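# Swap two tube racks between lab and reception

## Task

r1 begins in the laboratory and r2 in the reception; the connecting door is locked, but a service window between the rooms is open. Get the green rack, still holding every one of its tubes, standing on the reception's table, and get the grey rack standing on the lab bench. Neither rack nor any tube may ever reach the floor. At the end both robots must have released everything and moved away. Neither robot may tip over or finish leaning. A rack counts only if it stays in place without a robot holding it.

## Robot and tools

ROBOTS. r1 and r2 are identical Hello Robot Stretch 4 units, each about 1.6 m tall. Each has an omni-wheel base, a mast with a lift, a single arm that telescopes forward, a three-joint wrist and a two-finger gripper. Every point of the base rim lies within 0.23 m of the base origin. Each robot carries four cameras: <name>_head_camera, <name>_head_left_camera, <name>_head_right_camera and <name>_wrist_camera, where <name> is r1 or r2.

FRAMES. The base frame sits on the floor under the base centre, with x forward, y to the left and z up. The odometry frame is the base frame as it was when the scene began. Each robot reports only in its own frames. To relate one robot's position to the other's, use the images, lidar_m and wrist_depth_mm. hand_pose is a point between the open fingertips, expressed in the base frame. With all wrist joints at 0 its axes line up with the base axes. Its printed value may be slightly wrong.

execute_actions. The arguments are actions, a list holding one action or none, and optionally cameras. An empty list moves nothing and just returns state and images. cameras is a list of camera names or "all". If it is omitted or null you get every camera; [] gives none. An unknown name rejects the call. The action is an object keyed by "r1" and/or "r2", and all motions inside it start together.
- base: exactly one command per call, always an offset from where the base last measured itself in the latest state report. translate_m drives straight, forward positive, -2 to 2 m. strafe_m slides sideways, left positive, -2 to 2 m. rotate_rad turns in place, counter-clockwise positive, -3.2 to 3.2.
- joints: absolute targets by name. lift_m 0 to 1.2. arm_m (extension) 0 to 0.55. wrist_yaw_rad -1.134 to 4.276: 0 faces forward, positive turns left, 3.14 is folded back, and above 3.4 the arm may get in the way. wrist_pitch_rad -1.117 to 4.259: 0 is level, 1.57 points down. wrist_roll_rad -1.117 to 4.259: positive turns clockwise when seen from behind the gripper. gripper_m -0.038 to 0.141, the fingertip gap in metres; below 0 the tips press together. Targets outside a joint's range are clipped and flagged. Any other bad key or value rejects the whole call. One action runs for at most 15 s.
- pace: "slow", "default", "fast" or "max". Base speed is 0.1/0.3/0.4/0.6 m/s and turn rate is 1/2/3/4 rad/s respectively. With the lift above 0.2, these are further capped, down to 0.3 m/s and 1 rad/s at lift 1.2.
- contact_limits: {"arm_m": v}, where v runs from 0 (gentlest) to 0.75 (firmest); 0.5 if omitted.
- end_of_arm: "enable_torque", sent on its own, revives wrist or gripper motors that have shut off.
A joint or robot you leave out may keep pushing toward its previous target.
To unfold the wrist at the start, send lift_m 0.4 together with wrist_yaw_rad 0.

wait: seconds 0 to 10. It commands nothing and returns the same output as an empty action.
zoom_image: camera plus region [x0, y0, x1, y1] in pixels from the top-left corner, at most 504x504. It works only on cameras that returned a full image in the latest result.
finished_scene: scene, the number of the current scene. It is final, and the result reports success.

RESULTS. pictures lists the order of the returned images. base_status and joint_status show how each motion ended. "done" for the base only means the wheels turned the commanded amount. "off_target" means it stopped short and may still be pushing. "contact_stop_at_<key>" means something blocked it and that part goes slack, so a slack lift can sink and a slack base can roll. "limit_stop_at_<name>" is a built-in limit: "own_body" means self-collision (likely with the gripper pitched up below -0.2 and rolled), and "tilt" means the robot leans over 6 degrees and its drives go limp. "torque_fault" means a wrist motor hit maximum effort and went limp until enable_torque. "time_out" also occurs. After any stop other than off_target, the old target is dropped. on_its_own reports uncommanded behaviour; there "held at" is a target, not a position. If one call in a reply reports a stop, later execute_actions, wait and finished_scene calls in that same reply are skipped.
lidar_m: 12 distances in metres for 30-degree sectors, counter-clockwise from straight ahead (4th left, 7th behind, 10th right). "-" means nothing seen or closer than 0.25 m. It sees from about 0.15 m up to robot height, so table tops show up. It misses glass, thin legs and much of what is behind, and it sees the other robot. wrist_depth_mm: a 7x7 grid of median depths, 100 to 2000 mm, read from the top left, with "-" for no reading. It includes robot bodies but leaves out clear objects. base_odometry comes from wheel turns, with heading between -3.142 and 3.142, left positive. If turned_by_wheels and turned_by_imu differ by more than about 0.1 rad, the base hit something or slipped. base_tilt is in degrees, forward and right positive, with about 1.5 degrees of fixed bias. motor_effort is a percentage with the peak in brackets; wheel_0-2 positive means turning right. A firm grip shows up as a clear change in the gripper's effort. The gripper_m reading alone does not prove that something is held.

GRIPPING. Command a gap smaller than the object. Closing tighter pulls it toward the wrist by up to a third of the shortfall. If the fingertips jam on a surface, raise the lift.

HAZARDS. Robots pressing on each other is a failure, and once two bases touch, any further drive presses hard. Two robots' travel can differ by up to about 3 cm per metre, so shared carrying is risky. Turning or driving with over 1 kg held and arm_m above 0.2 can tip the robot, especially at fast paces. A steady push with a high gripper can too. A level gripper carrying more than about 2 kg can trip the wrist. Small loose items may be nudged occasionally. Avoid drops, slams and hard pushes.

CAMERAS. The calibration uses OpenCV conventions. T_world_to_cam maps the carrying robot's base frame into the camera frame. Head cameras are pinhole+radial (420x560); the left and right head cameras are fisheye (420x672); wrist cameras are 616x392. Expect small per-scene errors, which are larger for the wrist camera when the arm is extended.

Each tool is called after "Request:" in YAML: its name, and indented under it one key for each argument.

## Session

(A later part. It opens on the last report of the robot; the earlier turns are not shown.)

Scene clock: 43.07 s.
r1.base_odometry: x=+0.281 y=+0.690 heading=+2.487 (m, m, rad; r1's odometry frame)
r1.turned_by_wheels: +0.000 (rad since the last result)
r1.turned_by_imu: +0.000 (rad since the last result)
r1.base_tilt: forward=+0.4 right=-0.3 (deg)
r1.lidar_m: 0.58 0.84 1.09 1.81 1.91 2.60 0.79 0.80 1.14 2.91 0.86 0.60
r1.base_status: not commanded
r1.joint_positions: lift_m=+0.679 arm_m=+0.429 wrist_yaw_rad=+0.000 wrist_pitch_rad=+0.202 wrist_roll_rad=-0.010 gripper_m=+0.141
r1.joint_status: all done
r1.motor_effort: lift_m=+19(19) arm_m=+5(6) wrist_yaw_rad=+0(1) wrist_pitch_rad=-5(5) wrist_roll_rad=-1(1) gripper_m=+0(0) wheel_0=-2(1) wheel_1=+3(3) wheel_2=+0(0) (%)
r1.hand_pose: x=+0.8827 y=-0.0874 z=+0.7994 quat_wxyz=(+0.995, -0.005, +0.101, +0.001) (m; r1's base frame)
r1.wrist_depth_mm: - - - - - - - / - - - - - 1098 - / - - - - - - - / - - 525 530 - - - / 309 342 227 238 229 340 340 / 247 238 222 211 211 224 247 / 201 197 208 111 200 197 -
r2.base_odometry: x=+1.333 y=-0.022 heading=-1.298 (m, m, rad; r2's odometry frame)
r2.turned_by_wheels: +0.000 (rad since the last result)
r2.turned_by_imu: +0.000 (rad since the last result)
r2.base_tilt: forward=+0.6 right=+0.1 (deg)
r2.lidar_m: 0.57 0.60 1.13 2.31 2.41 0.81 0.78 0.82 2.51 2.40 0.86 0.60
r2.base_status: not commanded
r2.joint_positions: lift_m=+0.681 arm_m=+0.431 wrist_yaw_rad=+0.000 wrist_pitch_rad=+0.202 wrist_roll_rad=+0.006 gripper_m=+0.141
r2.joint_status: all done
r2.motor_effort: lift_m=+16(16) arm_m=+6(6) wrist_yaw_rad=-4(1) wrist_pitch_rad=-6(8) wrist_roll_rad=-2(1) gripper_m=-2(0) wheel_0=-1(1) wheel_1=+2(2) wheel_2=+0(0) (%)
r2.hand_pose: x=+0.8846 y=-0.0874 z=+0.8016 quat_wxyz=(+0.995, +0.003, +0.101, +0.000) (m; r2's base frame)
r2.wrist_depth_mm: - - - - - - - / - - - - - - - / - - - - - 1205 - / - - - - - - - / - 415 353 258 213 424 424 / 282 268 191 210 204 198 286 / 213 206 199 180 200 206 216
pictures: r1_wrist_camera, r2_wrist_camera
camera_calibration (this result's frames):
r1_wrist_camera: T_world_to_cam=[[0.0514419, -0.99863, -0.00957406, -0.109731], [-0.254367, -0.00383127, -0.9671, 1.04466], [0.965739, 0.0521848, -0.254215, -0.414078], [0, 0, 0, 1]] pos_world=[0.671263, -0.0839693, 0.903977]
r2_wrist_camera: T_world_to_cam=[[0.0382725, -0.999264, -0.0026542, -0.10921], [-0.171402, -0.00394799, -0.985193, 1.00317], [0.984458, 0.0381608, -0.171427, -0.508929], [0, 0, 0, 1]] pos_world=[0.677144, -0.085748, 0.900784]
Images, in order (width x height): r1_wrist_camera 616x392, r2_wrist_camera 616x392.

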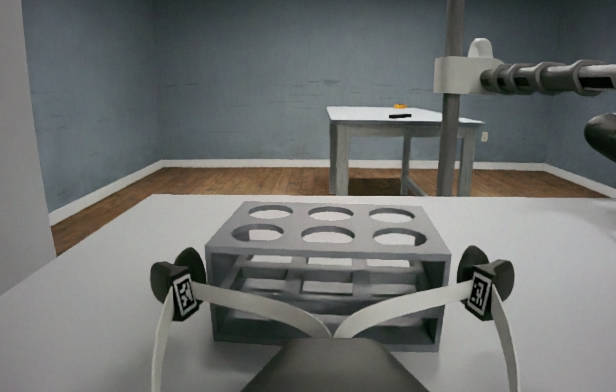

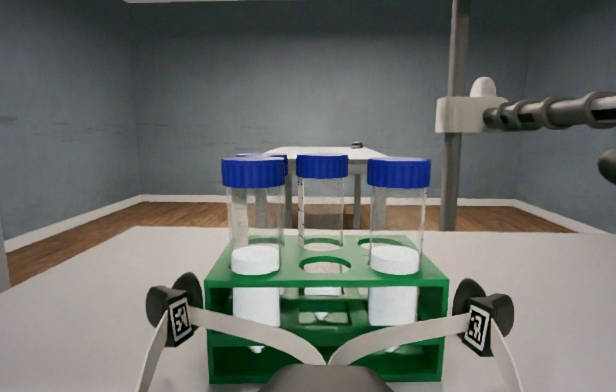

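Request:
execute_actions:
  actions:
    - {"r1":{"joints":{"gripper_m":0.065}},"r2":{"joints":{"gripper_m":0.065}}}
  cameras: []

Request:
execute_actions:
  actions:
    - {"r1":{"joints":{"lift_m":0.72}},"r2":{"joints":{"lift_m":0.72}}}
  cameras: ["r1_wrist_camera","r2_wrist_camera"]

Scene clock: 45.13 s.
r1.base_odometry: x=+0.281 y=+0.690 heading=+2.487 (m, m, rad; r1's odometry frame)
r1.turned_by_wheels: +0.000 (rad since the last result)
r1.turned_by_imu: +0.001 (rad since the last result)
r1.base_tilt: forward=+0.5 right=-0.2 (deg)
r1.lidar_m: 0.59 0.83 1.09 1.84 1.92 2.58 0.81 0.83 1.11 2.89 0.87 0.62
r1.base_status: not commanded
r1.joint_positions: lift_m=+0.679 arm_m=+0.429 wrist_yaw_rad=+0.000 wrist_pitch_rad=+0.203 wrist_roll_rad=-0.010 gripper_m=+0.065
r1.joint_status: all done
r1.motor_effort: lift_m=+19(19) arm_m=+5(5) wrist_yaw_rad=+0(0) wrist_pitch_rad=-9(8) wrist_roll_rad=-1(2) gripper_m=-21(27) wheel_0=-2(1) wheel_1=+3(3) wheel_2=+0(0) (%)
r1.hand_pose: x=+0.8827 y=-0.0874 z=+0.7990 quat_wxyz=(+0.995, -0.005, +0.102, +0.001) (m; r1's base frame)
r1.wrist_depth_mm: - - - - - - - / - - - - - 1098 - / - - - - - - - / - - 521 525 525 525 - / 307 338 219 216 214 317 336 / 246 223 192 216 215 178 258 / 200 196 198 111 138 195 -
r2.base_odometry: x=+1.333 y=-0.022 heading=-1.298 (m, m, rad; r2's odometry frame)
r2.turned_by_wheels: +0.000 (rad since the last result)
r2.turned_by_imu: +0.001 (rad since the last result)
r2.base_tilt: forward=+0.5 right=+0.3 (deg)
r2.lidar_m: 0.58 0.60 1.13 2.31 2.40 0.82 0.78 0.82 2.50 2.38 0.85 0.61
r2.base_status: not commanded
r2.joint_positions: lift_m=+0.681 arm_m=+0.431 wrist_yaw_rad=+0.000 wrist_pitch_rad=+0.205 wrist_roll_rad=+0.006 gripper_m=+0.065
r2.joint_status: all done
r2.motor_effort: lift_m=+16(16) arm_m=+5(5) wrist_yaw_rad=-2(2) wrist_pitch_rad=-15(16) wrist_roll_rad=-1(2) gripper_m=-21(22) wheel_0=-1(1) wheel_1=+2(2) wheel_2=+0(0) (%)
r2.hand_pose: x=+0.8845 y=-0.0874 z=+0.8009 quat_wxyz=(+0.995, +0.003, +0.102, +0.000) (m; r2's base frame)
r2.wrist_depth_mm: - - - - - - - / - - - - - - - / - - - - - 1205 - / - - - - - - - / - 413 345 249 201 413 413 / 277 278 183 213 185 186 281 / 211 193 180 179 176 183 148
pictures: none
No camera images: the call's "cameras" was empty. Leave "cameras" out to get every camera's image.

Scene clock: 46.17 s.
r1.base_odometry: x=+0.281 y=+0.690 heading=+2.487 (m, m, rad; r1's odometry frame)
r1.turned_by_wheels: +0.000 (rad since the last result)
r1.turned_by_imu: +0.000 (rad since the last result)
r1.base_tilt: forward=+0.5 right=-0.2 (deg)
r1.lidar_m: 0.58 0.81 1.08 1.82 1.92 2.58 0.80 0.79 1.13 2.89 0.86 0.63
r1.base_status: not commanded
r1.joint_positions: lift_m=+0.720 arm_m=+0.429 wrist_yaw_rad=+0.000 wrist_pitch_rad=+0.204 wrist_roll_rad=-0.010 gripper_m=+0.065
r1.joint_status: all done
r1.motor_effort: lift_m=+23(25) arm_m=+5(5) wrist_yaw_rad=+1(0) wrist_pitch_rad=-8(9) wrist_roll_rad=-2(2) gripper_m=-18(20) wheel_0=-1(2) wheel_1=+3(3) wheel_2=+0(0) (%)
r1.hand_pose: x=+0.8826 y=-0.0874 z=+0.8396 quat_wxyz=(+0.995, -0.005, +0.102, +0.001) (m; r1's base frame)
r1.wrist_depth_mm: - - - - - - - / - - - - - 1098 - / - - - - - - - / - - - - - - - / - 439 219 216 215 410 433 / 304 287 191 216 214 178 334 / 259 253 246 111 139 253 -
r2.base_odometry: x=+1.333 y=-0.022 heading=-1.298 (m, m, rad; r2's odometry frame)
r2.turned_by_wheels: +0.000 (rad since the last result)
r2.turned_by_imu: +0.000 (rad since the last result)
r2.base_tilt: forward=+0.6 right=+0.0 (deg)
r2.lidar_m: 0.57 0.62 1.13 2.31 2.40 0.83 0.78 0.83 2.50 2.38 0.88 0.62
r2.base_status: not commanded
r2.joint_positions: lift_m=+0.719 arm_m=+0.431 wrist_yaw_rad=+0.000 wrist_pitch_rad=+0.205 wrist_roll_rad=+0.006 gripper_m=+0.065
r2.joint_status: all done
r2.motor_effort: lift_m=+26(27) arm_m=+5(6) wrist_yaw_rad=-3(1) wrist_pitch_rad=-15(15) wrist_roll_rad=-1(1) gripper_m=-23(23) wheel_0=-1(1) wheel_1=+2(2) wheel_2=+0(0) (%)
r2.hand_pose: x=+0.8844 y=-0.0874 z=+0.8389 quat_wxyz=(+0.995, +0.003, +0.102, +0.000) (m; r2's base frame)
r2.wrist_depth_mm: - - - - - - - / - - - - - - - / - - - - - 1182 - / - - - - - - - / - - 445 249 204 - - / 384 357 183 213 185 187 359 / 271 248 180 179 176 184 198
pictures: r1_wrist_camera, r2_wrist_camera
camera_calibration (this result's frames):
r1_wrist_camera: T_world_to_cam=[[0.0514313, -0.99863, -0.00964405, -0.109272], [-0.255687, -0.00383217, -0.966752, 1.08447], [0.965391, 0.0521871, -0.255534, -0.402349], [0, 0, 0, 1]] pos_world=[0.67133, -0.0839691, 0.944548]
r2_wrist_camera: T_world_to_cam=[[0.0383088, -0.999262, -0.00276386, -0.109032], [-0.174243, -0.0039564, -0.984695, 1.04205], [0.983957, 0.0382041, -0.174266, -0.499542], [0, 0, 0, 1]] pos_world=[0.677274, -0.0857446, 0.938743]
Images, in order (width x height): r1_wrist_camera 616x392, r2_wrist_camera 616x392.

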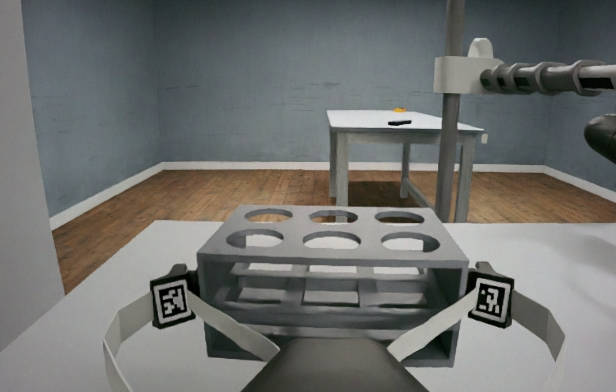

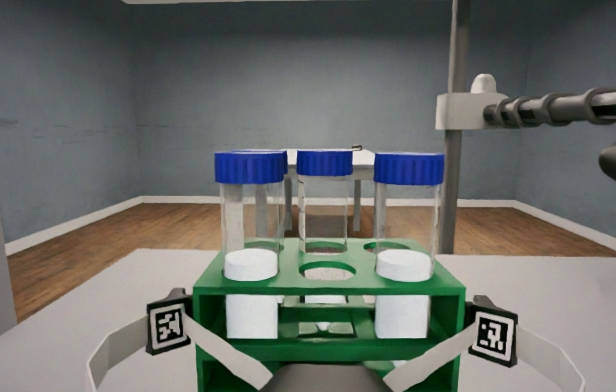

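Request:
execute_actions:
  actions:
    - {"r1":{"base":{"translate_m":-0.22},"joints":{"arm_m":0.3,"lift_m":0.75},"pace":"fast"},"r2":{"base":{"translate_m":-0.22},"joints":{"arm_m":0.3,"lift_m":0.75},"pace":"fast"}}
  cameras: []

Request:
execute_actions:
  actions:
    - {"r1":{"base":{"rotate_rad":-2.47},"pace":"slow"},"r2":{"base":{"rotate_rad":-2.72},"pace":"slow"}}
  cameras: ["r1_head_camera","r1_wrist_camera","r2_head_camera","r2_wrist_camera"]

Scene clock: 48.23 s.
r1.base_odometry: x=+0.456 y=+0.556 heading=+2.486 (m, m, rad; r1's odometry frame)
r1.turned_by_wheels: -0.001 (rad since the last result)
r1.turned_by_imu: +0.000 (rad since the last result)
r1.base_tilt: forward=+0.4 right=-0.3 (deg)
r1.lidar_m: 0.71 1.08 1.41 1.83 1.92 2.59 0.66 0.59 0.79 2.88 1.52 0.84
r1.base_status: done
r1.joint_positions: lift_m=+0.750 arm_m=+0.301 wrist_yaw_rad=+0.000 wrist_pitch_rad=+0.204 wrist_roll_rad=-0.010 gripper_m=+0.065
r1.joint_status: all done
r1.motor_effort: lift_m=+22(27) arm_m=-4(5) wrist_yaw_rad=+1(1) wrist_pitch_rad=-9(9) wrist_roll_rad=-2(1) gripper_m=-20(18) wheel_0=-4(10) wheel_1=-4(10) wheel_2=-1(14) (%)
r1.hand_pose: x=+0.7541 y=-0.0875 z=+0.8696 quat_wxyz=(+0.995, -0.005, +0.102, +0.000) (m; r1's base frame)
r1.wrist_depth_mm: 480 480 - - - - - / 496 492 - - - - - / 517 517 - - - 1060 - / 539 535 798 798 788 798 788 / 564 549 219 216 215 480 508 / 591 338 191 216 214 178 392 / 615 334 332 111 138 325 -
r2.base_odometry: x=+1.274 y=+0.190 heading=-1.298 (m, m, rad; r2's odometry frame)
r2.turned_by_wheels: +0.000 (rad since the last result)
r2.turned_by_imu: +0.000 (rad since the last result)
r2.base_tilt: forward=+0.6 right=+0.0 (deg)
r2.lidar_m: 0.69 0.87 1.45 2.30 2.40 0.59 0.55 0.59 2.47 2.40 1.50 0.84
r2.base_status: done
r2.joint_positions: lift_m=+0.750 arm_m=+0.301 wrist_yaw_rad=+0.000 wrist_pitch_rad=+0.205 wrist_roll_rad=+0.006 gripper_m=+0.065
r2.joint_status: all done
r2.motor_effort: lift_m=+25(26) arm_m=-5(7) wrist_yaw_rad=-2(3) wrist_pitch_rad=-16(16) wrist_roll_rad=-1(1) gripper_m=-20(23) wheel_0=+0(9) wheel_1=-3(8) wheel_2=-1(12) (%)
r2.hand_pose: x=+0.7542 y=-0.0875 z=+0.8690 quat_wxyz=(+0.995, +0.003, +0.102, +0.000) (m; r2's base frame)
r2.wrist_depth_mm: 488 500 - - - - - / 500 512 - - - - - / 517 512 - - - 1182 - / 525 530 - - - - - / 544 539 525 248 204 621 621 / 564 421 182 213 185 186 424 / 322 314 180 180 176 183 297
pictures: none
No camera images: the call's "cameras" was empty. Leave "cameras" out to get every camera's image.

Scene clock: 52.23 s.
r1.base_odometry: x=+0.456 y=+0.556 heading=+0.017 (m, m, rad; r1's odometry frame)
r1.turned_by_wheels: -2.469 (rad since the last result)
r1.turned_by_imu: -2.530 (rad since the last result)
r1.base_tilt: forward=+0.3 right=-0.3 (deg)
r1.lidar_m: 0.61 0.92 2.86 1.05 0.84 0.80 1.15 1.66 1.84 1.98 3.00 0.58
r1.base_status: done
r1.joint_positions: lift_m=+0.750 arm_m=+0.301 wrist_yaw_rad=+0.000 wrist_pitch_rad=+0.204 wrist_roll_rad=-0.010 gripper_m=+0.065
r1.joint_status: not commanded
r1.motor_effort: lift_m=+22(22) arm_m=-4(4) wrist_yaw_rad=+0(1) wrist_pitch_rad=-9(9) wrist_roll_rad=-1(2) gripper_m=-21(20) wheel_0=+4(8) wheel_1=+3(9) wheel_2=+3(9) (%)
r1.hand_pose: x=+0.7541 y=-0.0875 z=+0.8696 quat_wxyz=(+0.995, -0.005, +0.102, +0.000) (m; r1's base frame)
r1.wrist_depth_mm: - - - - - - - / - - - - - - - / - - - - - - - / - - 788 788 788 788 788 / 504 512 219 216 214 477 504 / 394 336 191 215 214 178 392 / 554 297 286 111 138 296 -
r2.base_odometry: x=+1.274 y=+0.190 heading=+2.266 (m, m, rad; r2's odometry frame)
r2.turned_by_wheels: -2.719 (rad since the last result)
r2.turned_by_imu: -2.702 (rad since the last result)
r2.base_tilt: forward=+0.5 right=+0.0 (deg)
r2.lidar_m: 0.57 2.60 2.40 1.60 0.87 0.78 0.82 1.35 2.30 2.34 0.61 0.53
r2.base_status: done
r2.joint_positions: lift_m=+0.750 arm_m=+0.301 wrist_yaw_rad=+0.000 wrist_pitch_rad=+0.205 wrist_roll_rad=+0.006 gripper_m=+0.065
r2.joint_status: not commanded
r2.motor_effort: lift_m=+26(25) arm_m=-5(5) wrist_yaw_rad=-1(3) wrist_pitch_rad=-16(15) wrist_roll_rad=-1(1) gripper_m=-21(22) wheel_0=+3(8) wheel_1=+4(9) wheel_2=+3(7) (%)
r2.hand_pose: x=+0.7542 y=-0.0875 z=+0.8690 quat_wxyz=(+0.995, +0.003, +0.102, +0.000) (m; r2's base frame)
r2.wrist_depth_mm: - - - - - - - / - - - - - - - / - - - - - - - / - - - - 1008 1182 1182 / - - - 249 201 627 621 / 1983 - 183 213 186 187 421 / 1537 291 181 179 176 184 291
pictures: r1_head_camera, r1_wrist_camera, r2_head_camera, r2_wrist_camera
camera_calibration (this result's frames):
r1_wrist_camera: T_world_to_cam=[[0.051213, -0.998641, -0.00964657, -0.102268], [-0.255869, -0.00378358, -0.966704, 1.08072], [0.965354, 0.0519761, -0.255715, -0.270431], [0, 0, 0, 1]] pos_world=[0.542822, -0.0839842, 0.974594]
r2_wrist_camera: T_world_to_cam=[[0.0379781, -0.999275, -0.00276095, -0.103807], [-0.174353, -0.00390576, -0.984676, 1.04899], [0.983951, 0.0378774, -0.174374, -0.366073], [0, 0, 0, 1]] pos_world=[0.547033, -0.0857692, 0.968792]
Images, in order (width x height): r1_head_camera 420x560, r1_wrist_camera 616x392, r2_head_camera 420x560, r2_wrist_camera 616x392.

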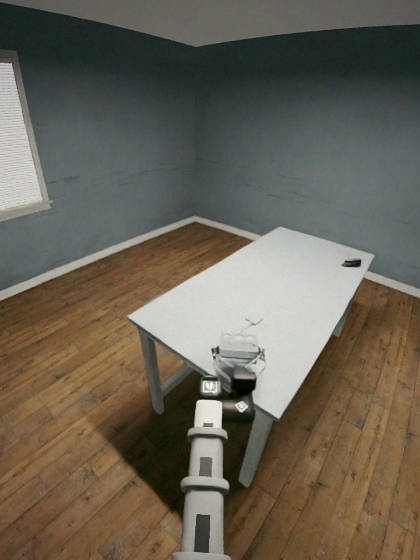

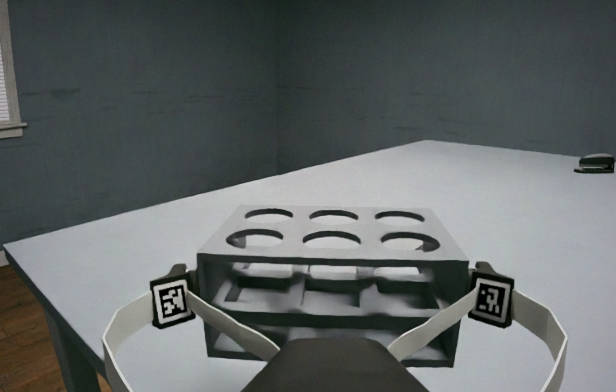

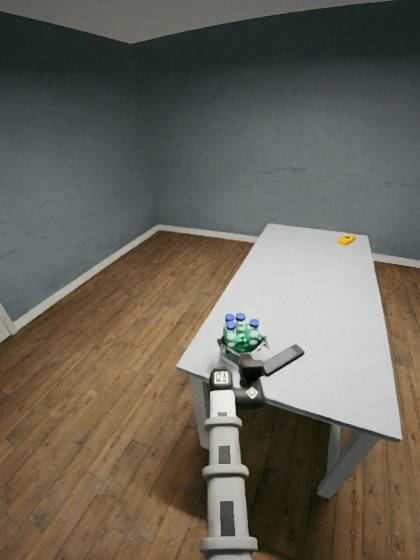

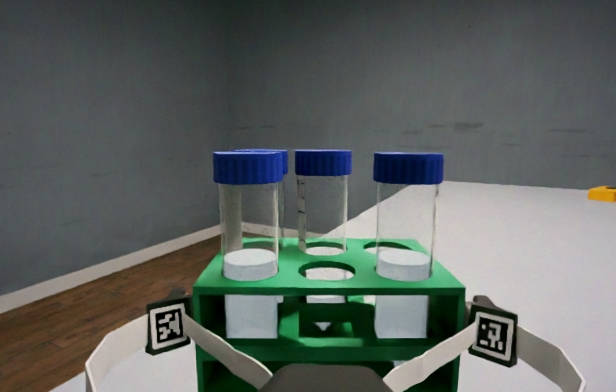

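Request:
execute_actions:
  actions:
    - {"r1":{"base":{"rotate_rad":0.19},"joints":{"arm_m":0.55,"lift_m":0.72}},"r2":{"base":{"rotate_rad":-0.08},"joints":{"arm_m":0.5,"lift_m":0.72}}}
  cameras: ["r1_head_camera","r2_head_camera"]

Scene clock: 54.33 s.
r1.base_odometry: x=+0.456 y=+0.556 heading=+0.206 (m, m, rad; r1's odometry frame)
r1.turned_by_wheels: +0.190 (rad since the last result)
r1.turned_by_imu: +0.195 (rad since the last result)
r1.base_tilt: forward=+0.4 right=-0.2 (deg)
r1.lidar_m: 0.70 2.88 1.97 0.96 0.80 0.81 1.22 1.83 1.82 2.17 3.24 0.58
r1.base_status: done
r1.joint_positions: lift_m=+0.720 arm_m=+0.547 wrist_yaw_rad=+0.000 wrist_pitch_rad=+0.204 wrist_roll_rad=-0.010 gripper_m=+0.065
r1.joint_status: all done
joint sent to its limit — the command would take r1.arm_m past its upper limit, so that joint was sent only as far as its limit.
r1.motor_effort: lift_m=+19(23) arm_m=+5(3) wrist_yaw_rad=+0(4) wrist_pitch_rad=-10(10) wrist_roll_rad=-2(2) gripper_m=-19(20) wheel_0=-2(9) wheel_1=-3(9) wheel_2=-1(7) (%)
r1.hand_pose: x=+1.0004 y=-0.0874 z=+0.8400 quat_wxyz=(+0.995, -0.005, +0.102, +0.001) (m; r1's base frame)
r1.wrist_depth_mm: 1921 - - - - - - / 1983 - - - - - - / - - - - - - - / - - - - - 676 676 / - - 219 216 215 407 430 / 315 286 191 216 214 178 332 / 257 252 245 111 139 252 -
r2.base_odometry: x=+1.274 y=+0.190 heading=+2.186 (m, m, rad; r2's odometry frame)
r2.turned_by_wheels: -0.080 (rad since the last result)
r2.turned_by_imu: -0.078 (rad since the last result)
r2.base_tilt: forward=+0.6 right=+0.1 (deg)
r2.lidar_m: 0.57 0.70 2.39 1.81 0.94 0.81 0.81 1.26 2.30 2.28 0.63 0.55
r2.base_status: done
r2.joint_positions: lift_m=+0.720 arm_m=+0.499 wrist_yaw_rad=+0.000 wrist_pitch_rad=+0.205 wrist_roll_rad=+0.006 gripper_m=+0.065
r2.joint_status: all done
r2.motor_effort: lift_m=+16(24) arm_m=+5(5) wrist_yaw_rad=-3(1) wrist_pitch_rad=-15(16) wrist_roll_rad=+0(0) gripper_m=-22(22) wheel_0=+0(5) wheel_1=+3(9) wheel_2=+2(7) (%)
r2.hand_pose: x=+0.9524 y=-0.0874 z=+0.8397 quat_wxyz=(+0.995, +0.003, +0.102, +0.000) (m; r2's base frame)
r2.wrist_depth_mm: - - - - - - - / - - - - - - - / - - - - - - - / - - - - 842 991 991 / - - 248 249 205 530 530 / 1983 1983 183 213 185 187 357 / 842 248 181 180 176 183 198
pictures: r1_head_camera, r2_head_camera
Images, in order (width x height): r1_head_camera 420x560, r2_head_camera 420x560.

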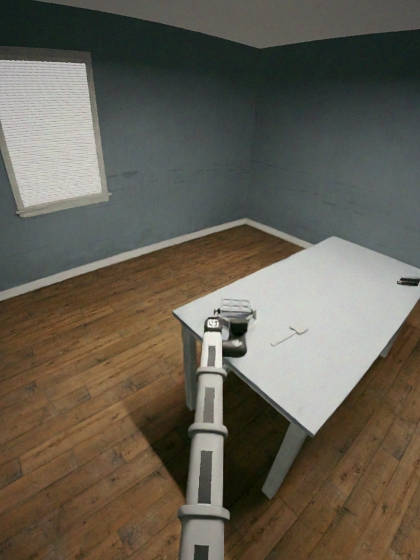

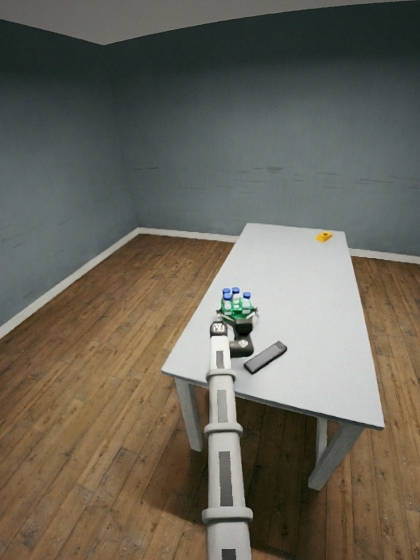

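Request:
execute_actions:
  actions:
    - {"r1":{"joints":{"lift_m":0.694,"wrist_yaw_rad":-0.12}},"r2":{"joints":{"lift_m":0.698,"wrist_yaw_rad":-0.25}}}
  cameras: []

Request:
execute_actions:
  actions:
    - {"r1":{"joints":{"lift_m":0.68}},"r2":{"joints":{"lift_m":0.682}}}
  cameras: []

Request:
execute_actions:
  actions:
    - {"r1":{"joints":{"gripper_m":0.141}},"r2":{"joints":{"gripper_m":0.141}}}
  cameras: ["r1_head_camera","r1_wrist_camera","r2_head_camera","r2_wrist_camera"]

Scene clock: 55.47 s.
r1.base_odometry: x=+0.456 y=+0.556 heading=+0.206 (m, m, rad; r1's odometry frame)
r1.turned_by_wheels: +0.000 (rad since the last result)
r1.turned_by_imu: +0.000 (rad since the last result)
r1.base_tilt: forward=+0.4 right=-0.2 (deg)
r1.lidar_m: 0.70 2.88 1.94 0.95 0.80 0.82 1.23 1.82 1.85 2.18 3.23 0.60
r1.base_status: not commanded
r1.joint_positions: lift_m=+0.694 arm_m=+0.547 wrist_yaw_rad=-0.120 wrist_pitch_rad=+0.204 wrist_roll_rad=-0.010 gripper_m=+0.065
r1.joint_status: all done
r1.motor_effort: lift_m=+18(16) arm_m=+4(5) wrist_yaw_rad=-1(3) wrist_pitch_rad=-8(8) wrist_roll_rad=-1(2) gripper_m=-21(19) wheel_0=-2(2) wheel_1=-3(3) wheel_2=-1(0) (%)
r1.hand_pose: x=+0.9880 y=-0.1205 z=+0.8140 quat_wxyz=(+0.993, +0.001, +0.102, -0.059) (m; r1's base frame)
r1.wrist_depth_mm: 1921 - - - - - - / - - - - - - - / - - - - - - - / - - - 580 574 574 574 / 1983 373 218 216 214 349 368 / 270 244 191 216 214 178 285 / 220 215 209 111 139 215 -
r2.base_odometry: x=+1.274 y=+0.190 heading=+2.186 (m, m, rad; r2's odometry frame)
r2.turned_by_wheels: +0.000 (rad since the last result)
r2.turned_by_imu: +0.000 (rad since the last result)
r2.base_tilt: forward=+0.5 right=+0.1 (deg)
r2.lidar_m: 0.58 0.71 2.40 1.80 0.91 0.80 0.81 1.26 2.28 2.31 0.64 0.56
r2.base_status: not commanded
r2.joint_positions: lift_m=+0.698 arm_m=+0.499 wrist_yaw_rad=-0.250 wrist_pitch_rad=+0.205 wrist_roll_rad=+0.006 gripper_m=+0.065
r2.joint_status: all done
r2.motor_effort: lift_m=+16(16) arm_m=+5(6) wrist_yaw_rad=-4(7) wrist_pitch_rad=-17(16) wrist_roll_rad=-2(1) gripper_m=-22(22) wheel_0=+0(0) wheel_1=+3(3) wheel_2=+2(1) (%)
r2.hand_pose: x=+0.9221 y=-0.1545 z=+0.8177 quat_wxyz=(+0.987, +0.016, +0.101, -0.124) (m; r2's base frame)
r2.wrist_depth_mm: - - - - - - - / - - - - - - - / - - - - - - - / - - 854 723 741 854 - / - 508 248 249 204 466 462 / 310 312 183 213 185 187 315 / 236 216 180 179 175 183 148
pictures: none
No camera images: the call's "cameras" was empty. Leave "cameras" out to get every camera's image.

Scene clock: 56.20 s.
r1.base_odometry: x=+0.456 y=+0.556 heading=+0.206 (m, m, rad; r1's odometry frame)
r1.turned_by_wheels: +0.000 (rad since the last result)
r1.turned_by_imu: +0.000 (rad since the last result)
r1.base_tilt: forward=+0.4 right=-0.3 (deg)
r1.lidar_m: 0.70 2.89 1.98 0.95 0.81 0.80 1.21 1.84 1.84 2.20 3.25 0.59
r1.base_status: not commanded
r1.joint_positions: lift_m=+0.680 arm_m=+0.547 wrist_yaw_rad=-0.120 wrist_pitch_rad=+0.204 wrist_roll_rad=-0.010 gripper_m=+0.065
r1.joint_status: all done
r1.motor_effort: lift_m=+18(18) arm_m=+5(5) wrist_yaw_rad=-1(1) wrist_pitch_rad=-8(9) wrist_roll_rad=-1(1) gripper_m=-21(18) wheel_0=-2(2) wheel_1=-3(3) wheel_2=-1(1) (%)
r1.hand_pose: x=+0.9880 y=-0.1205 z=+0.8000 quat_wxyz=(+0.993, +0.001, +0.102, -0.059) (m; r1's base frame)
r1.wrist_depth_mm: - - - - - - - / - - - - - - - / - - - - - 1160 1205 / - - - 525 521 525 525 / 334 338 219 216 215 315 336 / 246 222 191 216 214 178 258 / 200 196 197 111 138 196 -
r2.base_odometry: x=+1.274 y=+0.190 heading=+2.186 (m, m, rad; r2's odometry frame)
r2.turned_by_wheels: +0.000 (rad since the last result)
r2.turned_by_imu: +0.000 (rad since the last result)
r2.base_tilt: forward=+0.5 right=+0.0 (deg)
r2.lidar_m: 0.57 0.70 2.40 1.83 0.91 0.78 0.83 1.27 2.28 2.32 0.64 0.55
r2.base_status: not commanded
r2.joint_positions: lift_m=+0.682 arm_m=+0.499 wrist_yaw_rad=-0.250 wrist_pitch_rad=+0.205 wrist_roll_rad=+0.006 gripper_m=+0.065
r2.joint_status: all done
r2.motor_effort: lift_m=+16(15) arm_m=+5(5) wrist_yaw_rad=-3(4) wrist_pitch_rad=-16(16) wrist_roll_rad=-1(1) gripper_m=-21(21) wheel_0=+0(1) wheel_1=+3(3) wheel_2=+1(1) (%)
r2.hand_pose: x=+0.9221 y=-0.1545 z=+0.8017 quat_wxyz=(+0.987, +0.016, +0.101, -0.124) (m; r2's base frame)
r2.wrist_depth_mm: - - - - - - - / - - - - - - - / - - - - - - - / - - 654 654 654 768 778 / - 410 343 249 204 413 413 / 278 278 183 213 185 187 281 / 211 193 180 179 175 183 148
pictures: none
No camera images: the call's "cameras" was empty. Leave "cameras" out to get every camera's image.

Scene clock: 58.00 s.
r1.base_odometry: x=+0.456 y=+0.556 heading=+0.206 (m, m, rad; r1's odometry frame)
r1.turned_by_wheels: +0.000 (rad since the last result)
r1.turned_by_imu: +0.000 (rad since the last result)
r1.base_tilt: forward=+0.4 right=-0.3 (deg)
r1.lidar_m: 0.66 2.89 1.93 0.94 0.79 0.79 1.24 1.83 1.83 2.19 3.25 0.56
r1.base_status: not commanded
r1.joint_positions: lift_m=+0.680 arm_m=+0.547 wrist_yaw_rad=-0.120 wrist_pitch_rad=+0.203 wrist_roll_rad=-0.010 gripper_m=+0.141
r1.joint_status: all done
r1.motor_effort: lift_m=+18(19) arm_m=+4(4) wrist_yaw_rad=-1(1) wrist_pitch_rad=-5(9) wrist_roll_rad=-2(2) gripper_m=+1(15) wheel_0=-2(2) wheel_1=-3(2) wheel_2=-1(1) (%)
r1.hand_pose: x=+0.9881 y=-0.1205 z=+0.8003 quat_wxyz=(+0.993, +0.001, +0.101, -0.059) (m; r1's base frame)
r1.wrist_depth_mm: 1983 - - - - - - / 1983 - - - - - - / - - - - - - - / - - - 525 530 530 535 / 336 340 237 239 229 338 338 / 247 238 213 211 221 203 248 / 201 196 208 111 200 198 -
r2.base_odometry: x=+1.274 y=+0.190 heading=+2.186 (m, m, rad; r2's odometry frame)
r2.turned_by_wheels: +0.000 (rad since the last result)
r2.turned_by_imu: +0.000 (rad since the last result)
r2.base_tilt: forward=+0.5 right=+0.0 (deg)
r2.lidar_m: 0.57 0.67 2.41 1.82 0.91 0.80 0.81 1.24 2.29 2.29 0.62 0.57
r2.base_status: not commanded
r2.joint_positions: lift_m=+0.682 arm_m=+0.499 wrist_yaw_rad=-0.250 wrist_pitch_rad=+0.203 wrist_roll_rad=+0.006 gripper_m=+0.141
r2.joint_status: all done
r2.motor_effort: lift_m=+16(16) arm_m=+5(5) wrist_yaw_rad=-3(3) wrist_pitch_rad=-9(16) wrist_roll_rad=+0(1) gripper_m=+0(24) wheel_0=+0(0) wheel_1=+3(3) wheel_2=+2(2) (%)
r2.hand_pose: x=+0.9222 y=-0.1546 z=+0.8025 quat_wxyz=(+0.987, +0.015, +0.100, -0.124) (m; r2's base frame)
r2.wrist_depth_mm: - - - - - - - / - - - - - - - / - - - - - - - / - - 668 676 683 809 809 / - 418 353 259 215 424 424 / 282 267 192 210 203 198 287 / 213 206 206 180 199 207 216
pictures: r1_head_camera, r1_wrist_camera, r2_head_camera, r2_wrist_camera
camera_calibration (this result's frames):
r1_wrist_camera: T_world_to_cam=[[-0.0681507, -0.997629, -0.00958539, -0.0299124], [-0.253353, 0.0265984, -0.967008, 1.07484], [0.96497, -0.0634738, -0.254565, -0.526761], [0, 0, 0, 1]] pos_world=[0.778584, -0.0918661, 0.905]
r2_wrist_camera: T_world_to_cam=[[-0.210085, -0.977679, -0.00266158, 0.0546029], [-0.167433, 0.0386602, -0.985125, 1.01309], [0.963239, -0.206515, -0.171818, -0.561207], [0, 0, 0, 1]] pos_world=[0.721673, -0.10168, 0.901738]
Images, in order (width x height): r1_head_camera 420x560, r1_wrist_camera 616x392, r2_head_camera 420x560, r2_wrist_camera 616x392.

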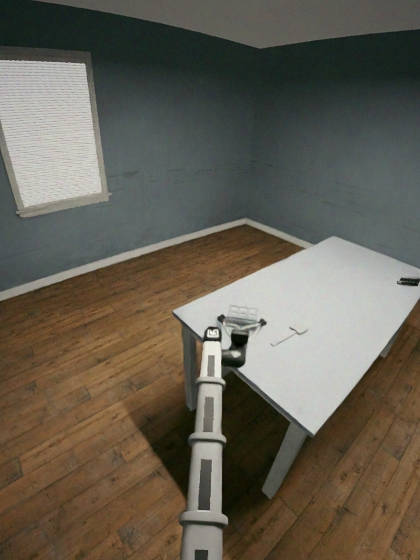

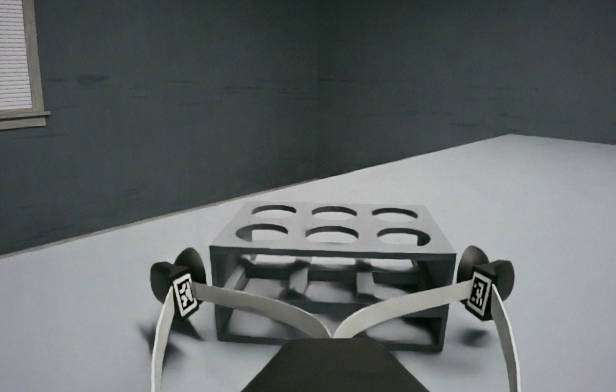

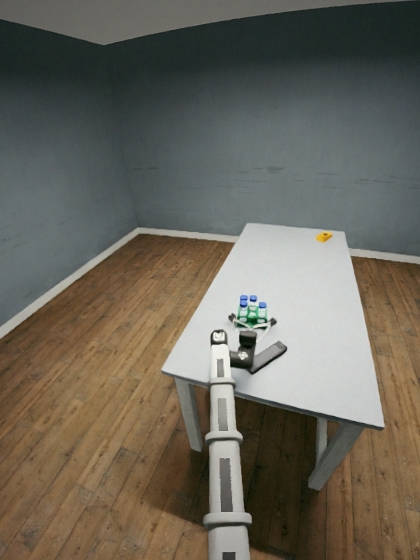

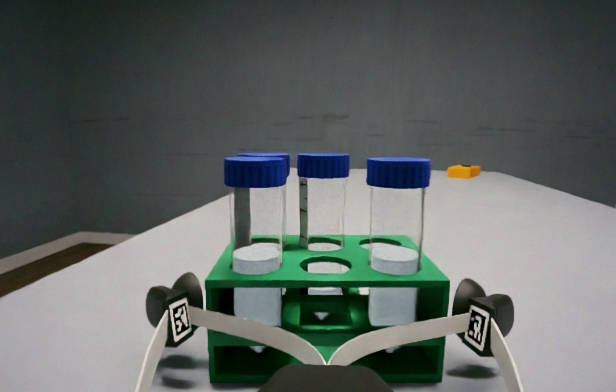

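Request:
execute_actions:
  actions:
    - {"r1":{"joints":{"arm_m":0.48}},"r2":{"base":{"strafe_m":0.016},"joints":{"arm_m":0.435,"lift_m":0.71}}}
  cameras: []

Request:
execute_actions:
  actions:
    - {"r1":{"base":{"translate_m":-0.15},"joints":{"arm_m":0.0,"lift_m":0.76},"pace":"max"},"r2":{"base":{"translate_m":-0.15},"joints":{"arm_m":0.0,"lift_m":0.76},"pace":"max"}}
  cameras: ["r1_head_camera","r2_head_camera","r2_wrist_camera"]

Scene clock: 59.27 s.
r1.base_odometry: x=+0.456 y=+0.556 heading=+0.206 (m, m, rad; r1's odometry frame)
r1.turned_by_wheels: +0.000 (rad since the last result)
r1.turned_by_imu: +0.000 (rad since the last result)
r1.base_tilt: forward=+0.4 right=-0.2 (deg)
r1.lidar_m: 0.72 2.87 1.95 0.96 0.80 0.81 1.21 1.83 1.84 2.19 3.25 0.59
r1.base_status: not commanded
r1.joint_positions: lift_m=+0.680 arm_m=+0.481 wrist_yaw_rad=-0.120 wrist_pitch_rad=+0.202 wrist_roll_rad=-0.010 gripper_m=+0.141
r1.joint_status: all done
r1.motor_effort: lift_m=+19(19) arm_m=-4(5) wrist_yaw_rad=+1(1) wrist_pitch_rad=-5(5) wrist_roll_rad=-1(2) gripper_m=+1(1) wheel_0=-2(2) wheel_1=-2(3) wheel_2=-1(1) (%)
r1.hand_pose: x=+0.9218 y=-0.1206 z=+0.8004 quat_wxyz=(+0.993, +0.001, +0.101, -0.059) (m; r1's base frame)
r1.wrist_depth_mm: - - - - - - - / - - - - - - - / - - - - - 1182 1255 / - - 530 338 436 530 535 / 336 342 303 293 293 342 340 / 247 238 229 256 230 226 248 / 206 196 208 111 200 198 -
r2.base_odometry: x=+1.261 y=+0.181 heading=+2.186 (m, m, rad; r2's odometry frame)
r2.turned_by_wheels: +0.000 (rad since the last result)
r2.turned_by_imu: +0.000 (rad since the last result)
r2.base_tilt: forward=+0.5 right=+0.1 (deg)
r2.lidar_m: 0.56 0.70 2.38 1.80 0.89 0.80 0.82 1.26 2.30 2.32 0.65 0.58
r2.base_status: done
r2.joint_positions: lift_m=+0.710 arm_m=+0.436 wrist_yaw_rad=-0.250 wrist_pitch_rad=+0.202 wrist_roll_rad=+0.006 gripper_m=+0.141
r2.joint_status: all done
r2.motor_effort: lift_m=+25(27) arm_m=-5(5) wrist_yaw_rad=-1(1) wrist_pitch_rad=-7(9) wrist_roll_rad=-1(1) gripper_m=-2(1) wheel_0=-1(9) wheel_1=+3(10) wheel_2=+0(2) (%)
r2.hand_pose: x=+0.8590 y=-0.1547 z=+0.8298 quat_wxyz=(+0.987, +0.015, +0.100, -0.124) (m; r2's base frame)
r2.wrist_depth_mm: - - - - - - - / - - - - - - - / - - - - - - - / - - - 715 820 960 - / - - 504 430 512 512 512 / 342 322 217 272 273 202 345 / 257 249 260 206 249 248 260
pictures: none
No camera images: the call's "cameras" was empty. Leave "cameras" out to get every camera's image.

Scene clock: 61.20 s.
r1.base_odometry: x=+0.309 y=+0.525 heading=+0.206 (m, m, rad; r1's odometry frame)
r1.turned_by_wheels: -0.001 (rad since the last result)
r1.turned_by_imu: +0.000 (rad since the last result)
r1.base_tilt: forward=+0.4 right=-0.2 (deg)
r1.lidar_m: 0.81 3.00 1.74 0.80 0.70 0.92 1.10 1.72 1.73 2.06 3.35 0.71
r1.base_status: done
r1.joint_positions: lift_m=+0.760 arm_m=+0.001 wrist_yaw_rad=-0.120 wrist_pitch_rad=+0.202 wrist_roll_rad=-0.010 gripper_m=+0.141
r1.joint_status: all done
r1.motor_effort: lift_m=+21(24) arm_m=-4(7) wrist_yaw_rad=+1(1) wrist_pitch_rad=-4(5) wrist_roll_rad=-1(2) gripper_m=+1(1) wheel_0=-3(10) wheel_1=-2(9) wheel_2=-2(14) (%)
r1.hand_pose: x=+0.4417 y=-0.1207 z=+0.8802 quat_wxyz=(+0.993, +0.001, +0.101, -0.059) (m; r1's base frame)
r1.wrist_depth_mm: - - - - - - - / - - - - - - - / - - - - - 1983 - / - - 946 842 854 842 1618 / - - - 715 591 591 - / 1756 1756 1060 1661 569 549 1756 / 1464 1430 1255 111 580 1430 1464
r2.base_odometry: x=+1.348 y=+0.058 heading=+2.186 (m, m, rad; r2's odometry frame)
r2.turned_by_wheels: +0.000 (rad since the last result)
r2.turned_by_imu: +0.000 (rad since the last result)
r2.base_tilt: forward=+0.7 right=+0.1 (deg)
r2.lidar_m: 0.72 2.75 2.44 1.58 0.76 0.64 0.66 1.09 2.07 2.27 2.77 0.70
r2.base_status: done
r2.joint_positions: lift_m=+0.760 arm_m=+0.001 wrist_yaw_rad=-0.250 wrist_pitch_rad=+0.202 wrist_roll_rad=+0.006 gripper_m=+0.141
r2.joint_status: all done
r2.motor_effort: lift_m=+24(26) arm_m=-5(4) wrist_yaw_rad=-2(5) wrist_pitch_rad=-8(8) wrist_roll_rad=+0(0) gripper_m=+0(1) wheel_0=-1(8) wheel_1=-1(8) wheel_2=-3(12) (%)
r2.hand_pose: x=+0.4244 y=-0.1547 z=+0.8799 quat_wxyz=(+0.987, +0.015, +0.100, -0.124) (m; r2's base frame)
r2.wrist_depth_mm: - - - - - - - / - - - - - - - / - - - - - - - / - - 1078 1078 1281 - - / - 668 668 661 683 676 - / - 597 217 544 508 202 1921 / 1537 640 1618 831 1430 525 1537
pictures: r1_head_camera, r2_head_camera, r2_wrist_camera
camera_calibration (this result's frames):
r2_wrist_camera: T_world_to_cam=[[-0.210524, -0.977585, -0.002647, -0.0496993], [-0.167049, 0.0386419, -0.985191, 1.00598], [0.96321, -0.206965, -0.17144, -0.0688079], [0, 0, 0, 1]] pos_world=[0.223861, -0.101699, 0.979152]
Images, in order (width x height): r1_head_camera 420x560, r2_head_camera 420x560, r2_wrist_camera 616x392.

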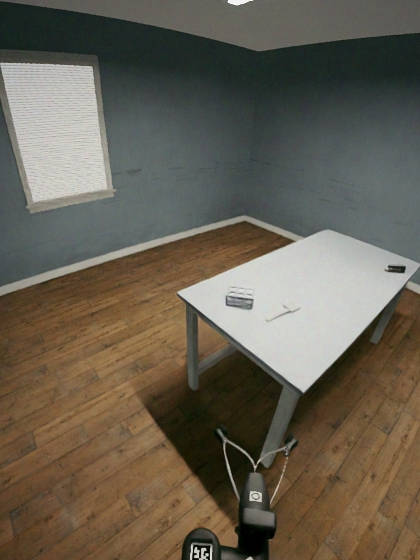

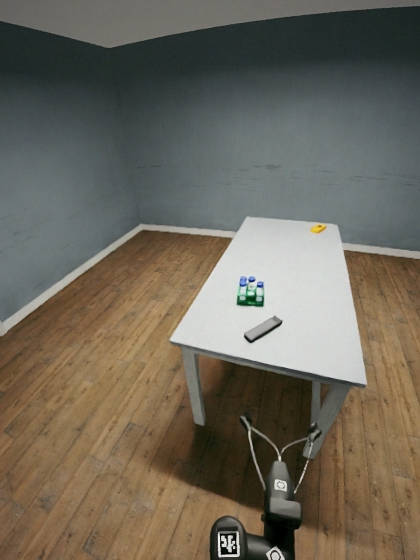

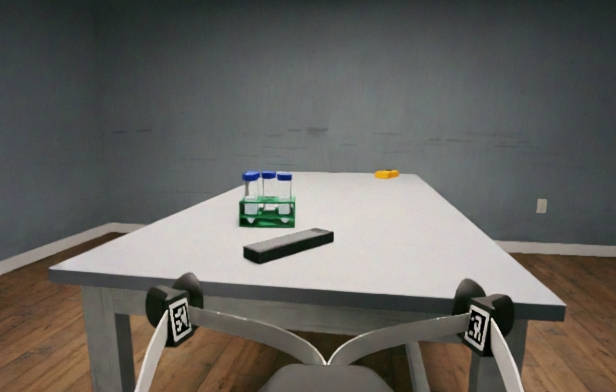

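Request:
finished_scene:
  scene: 1

The scene is finished: the task was done.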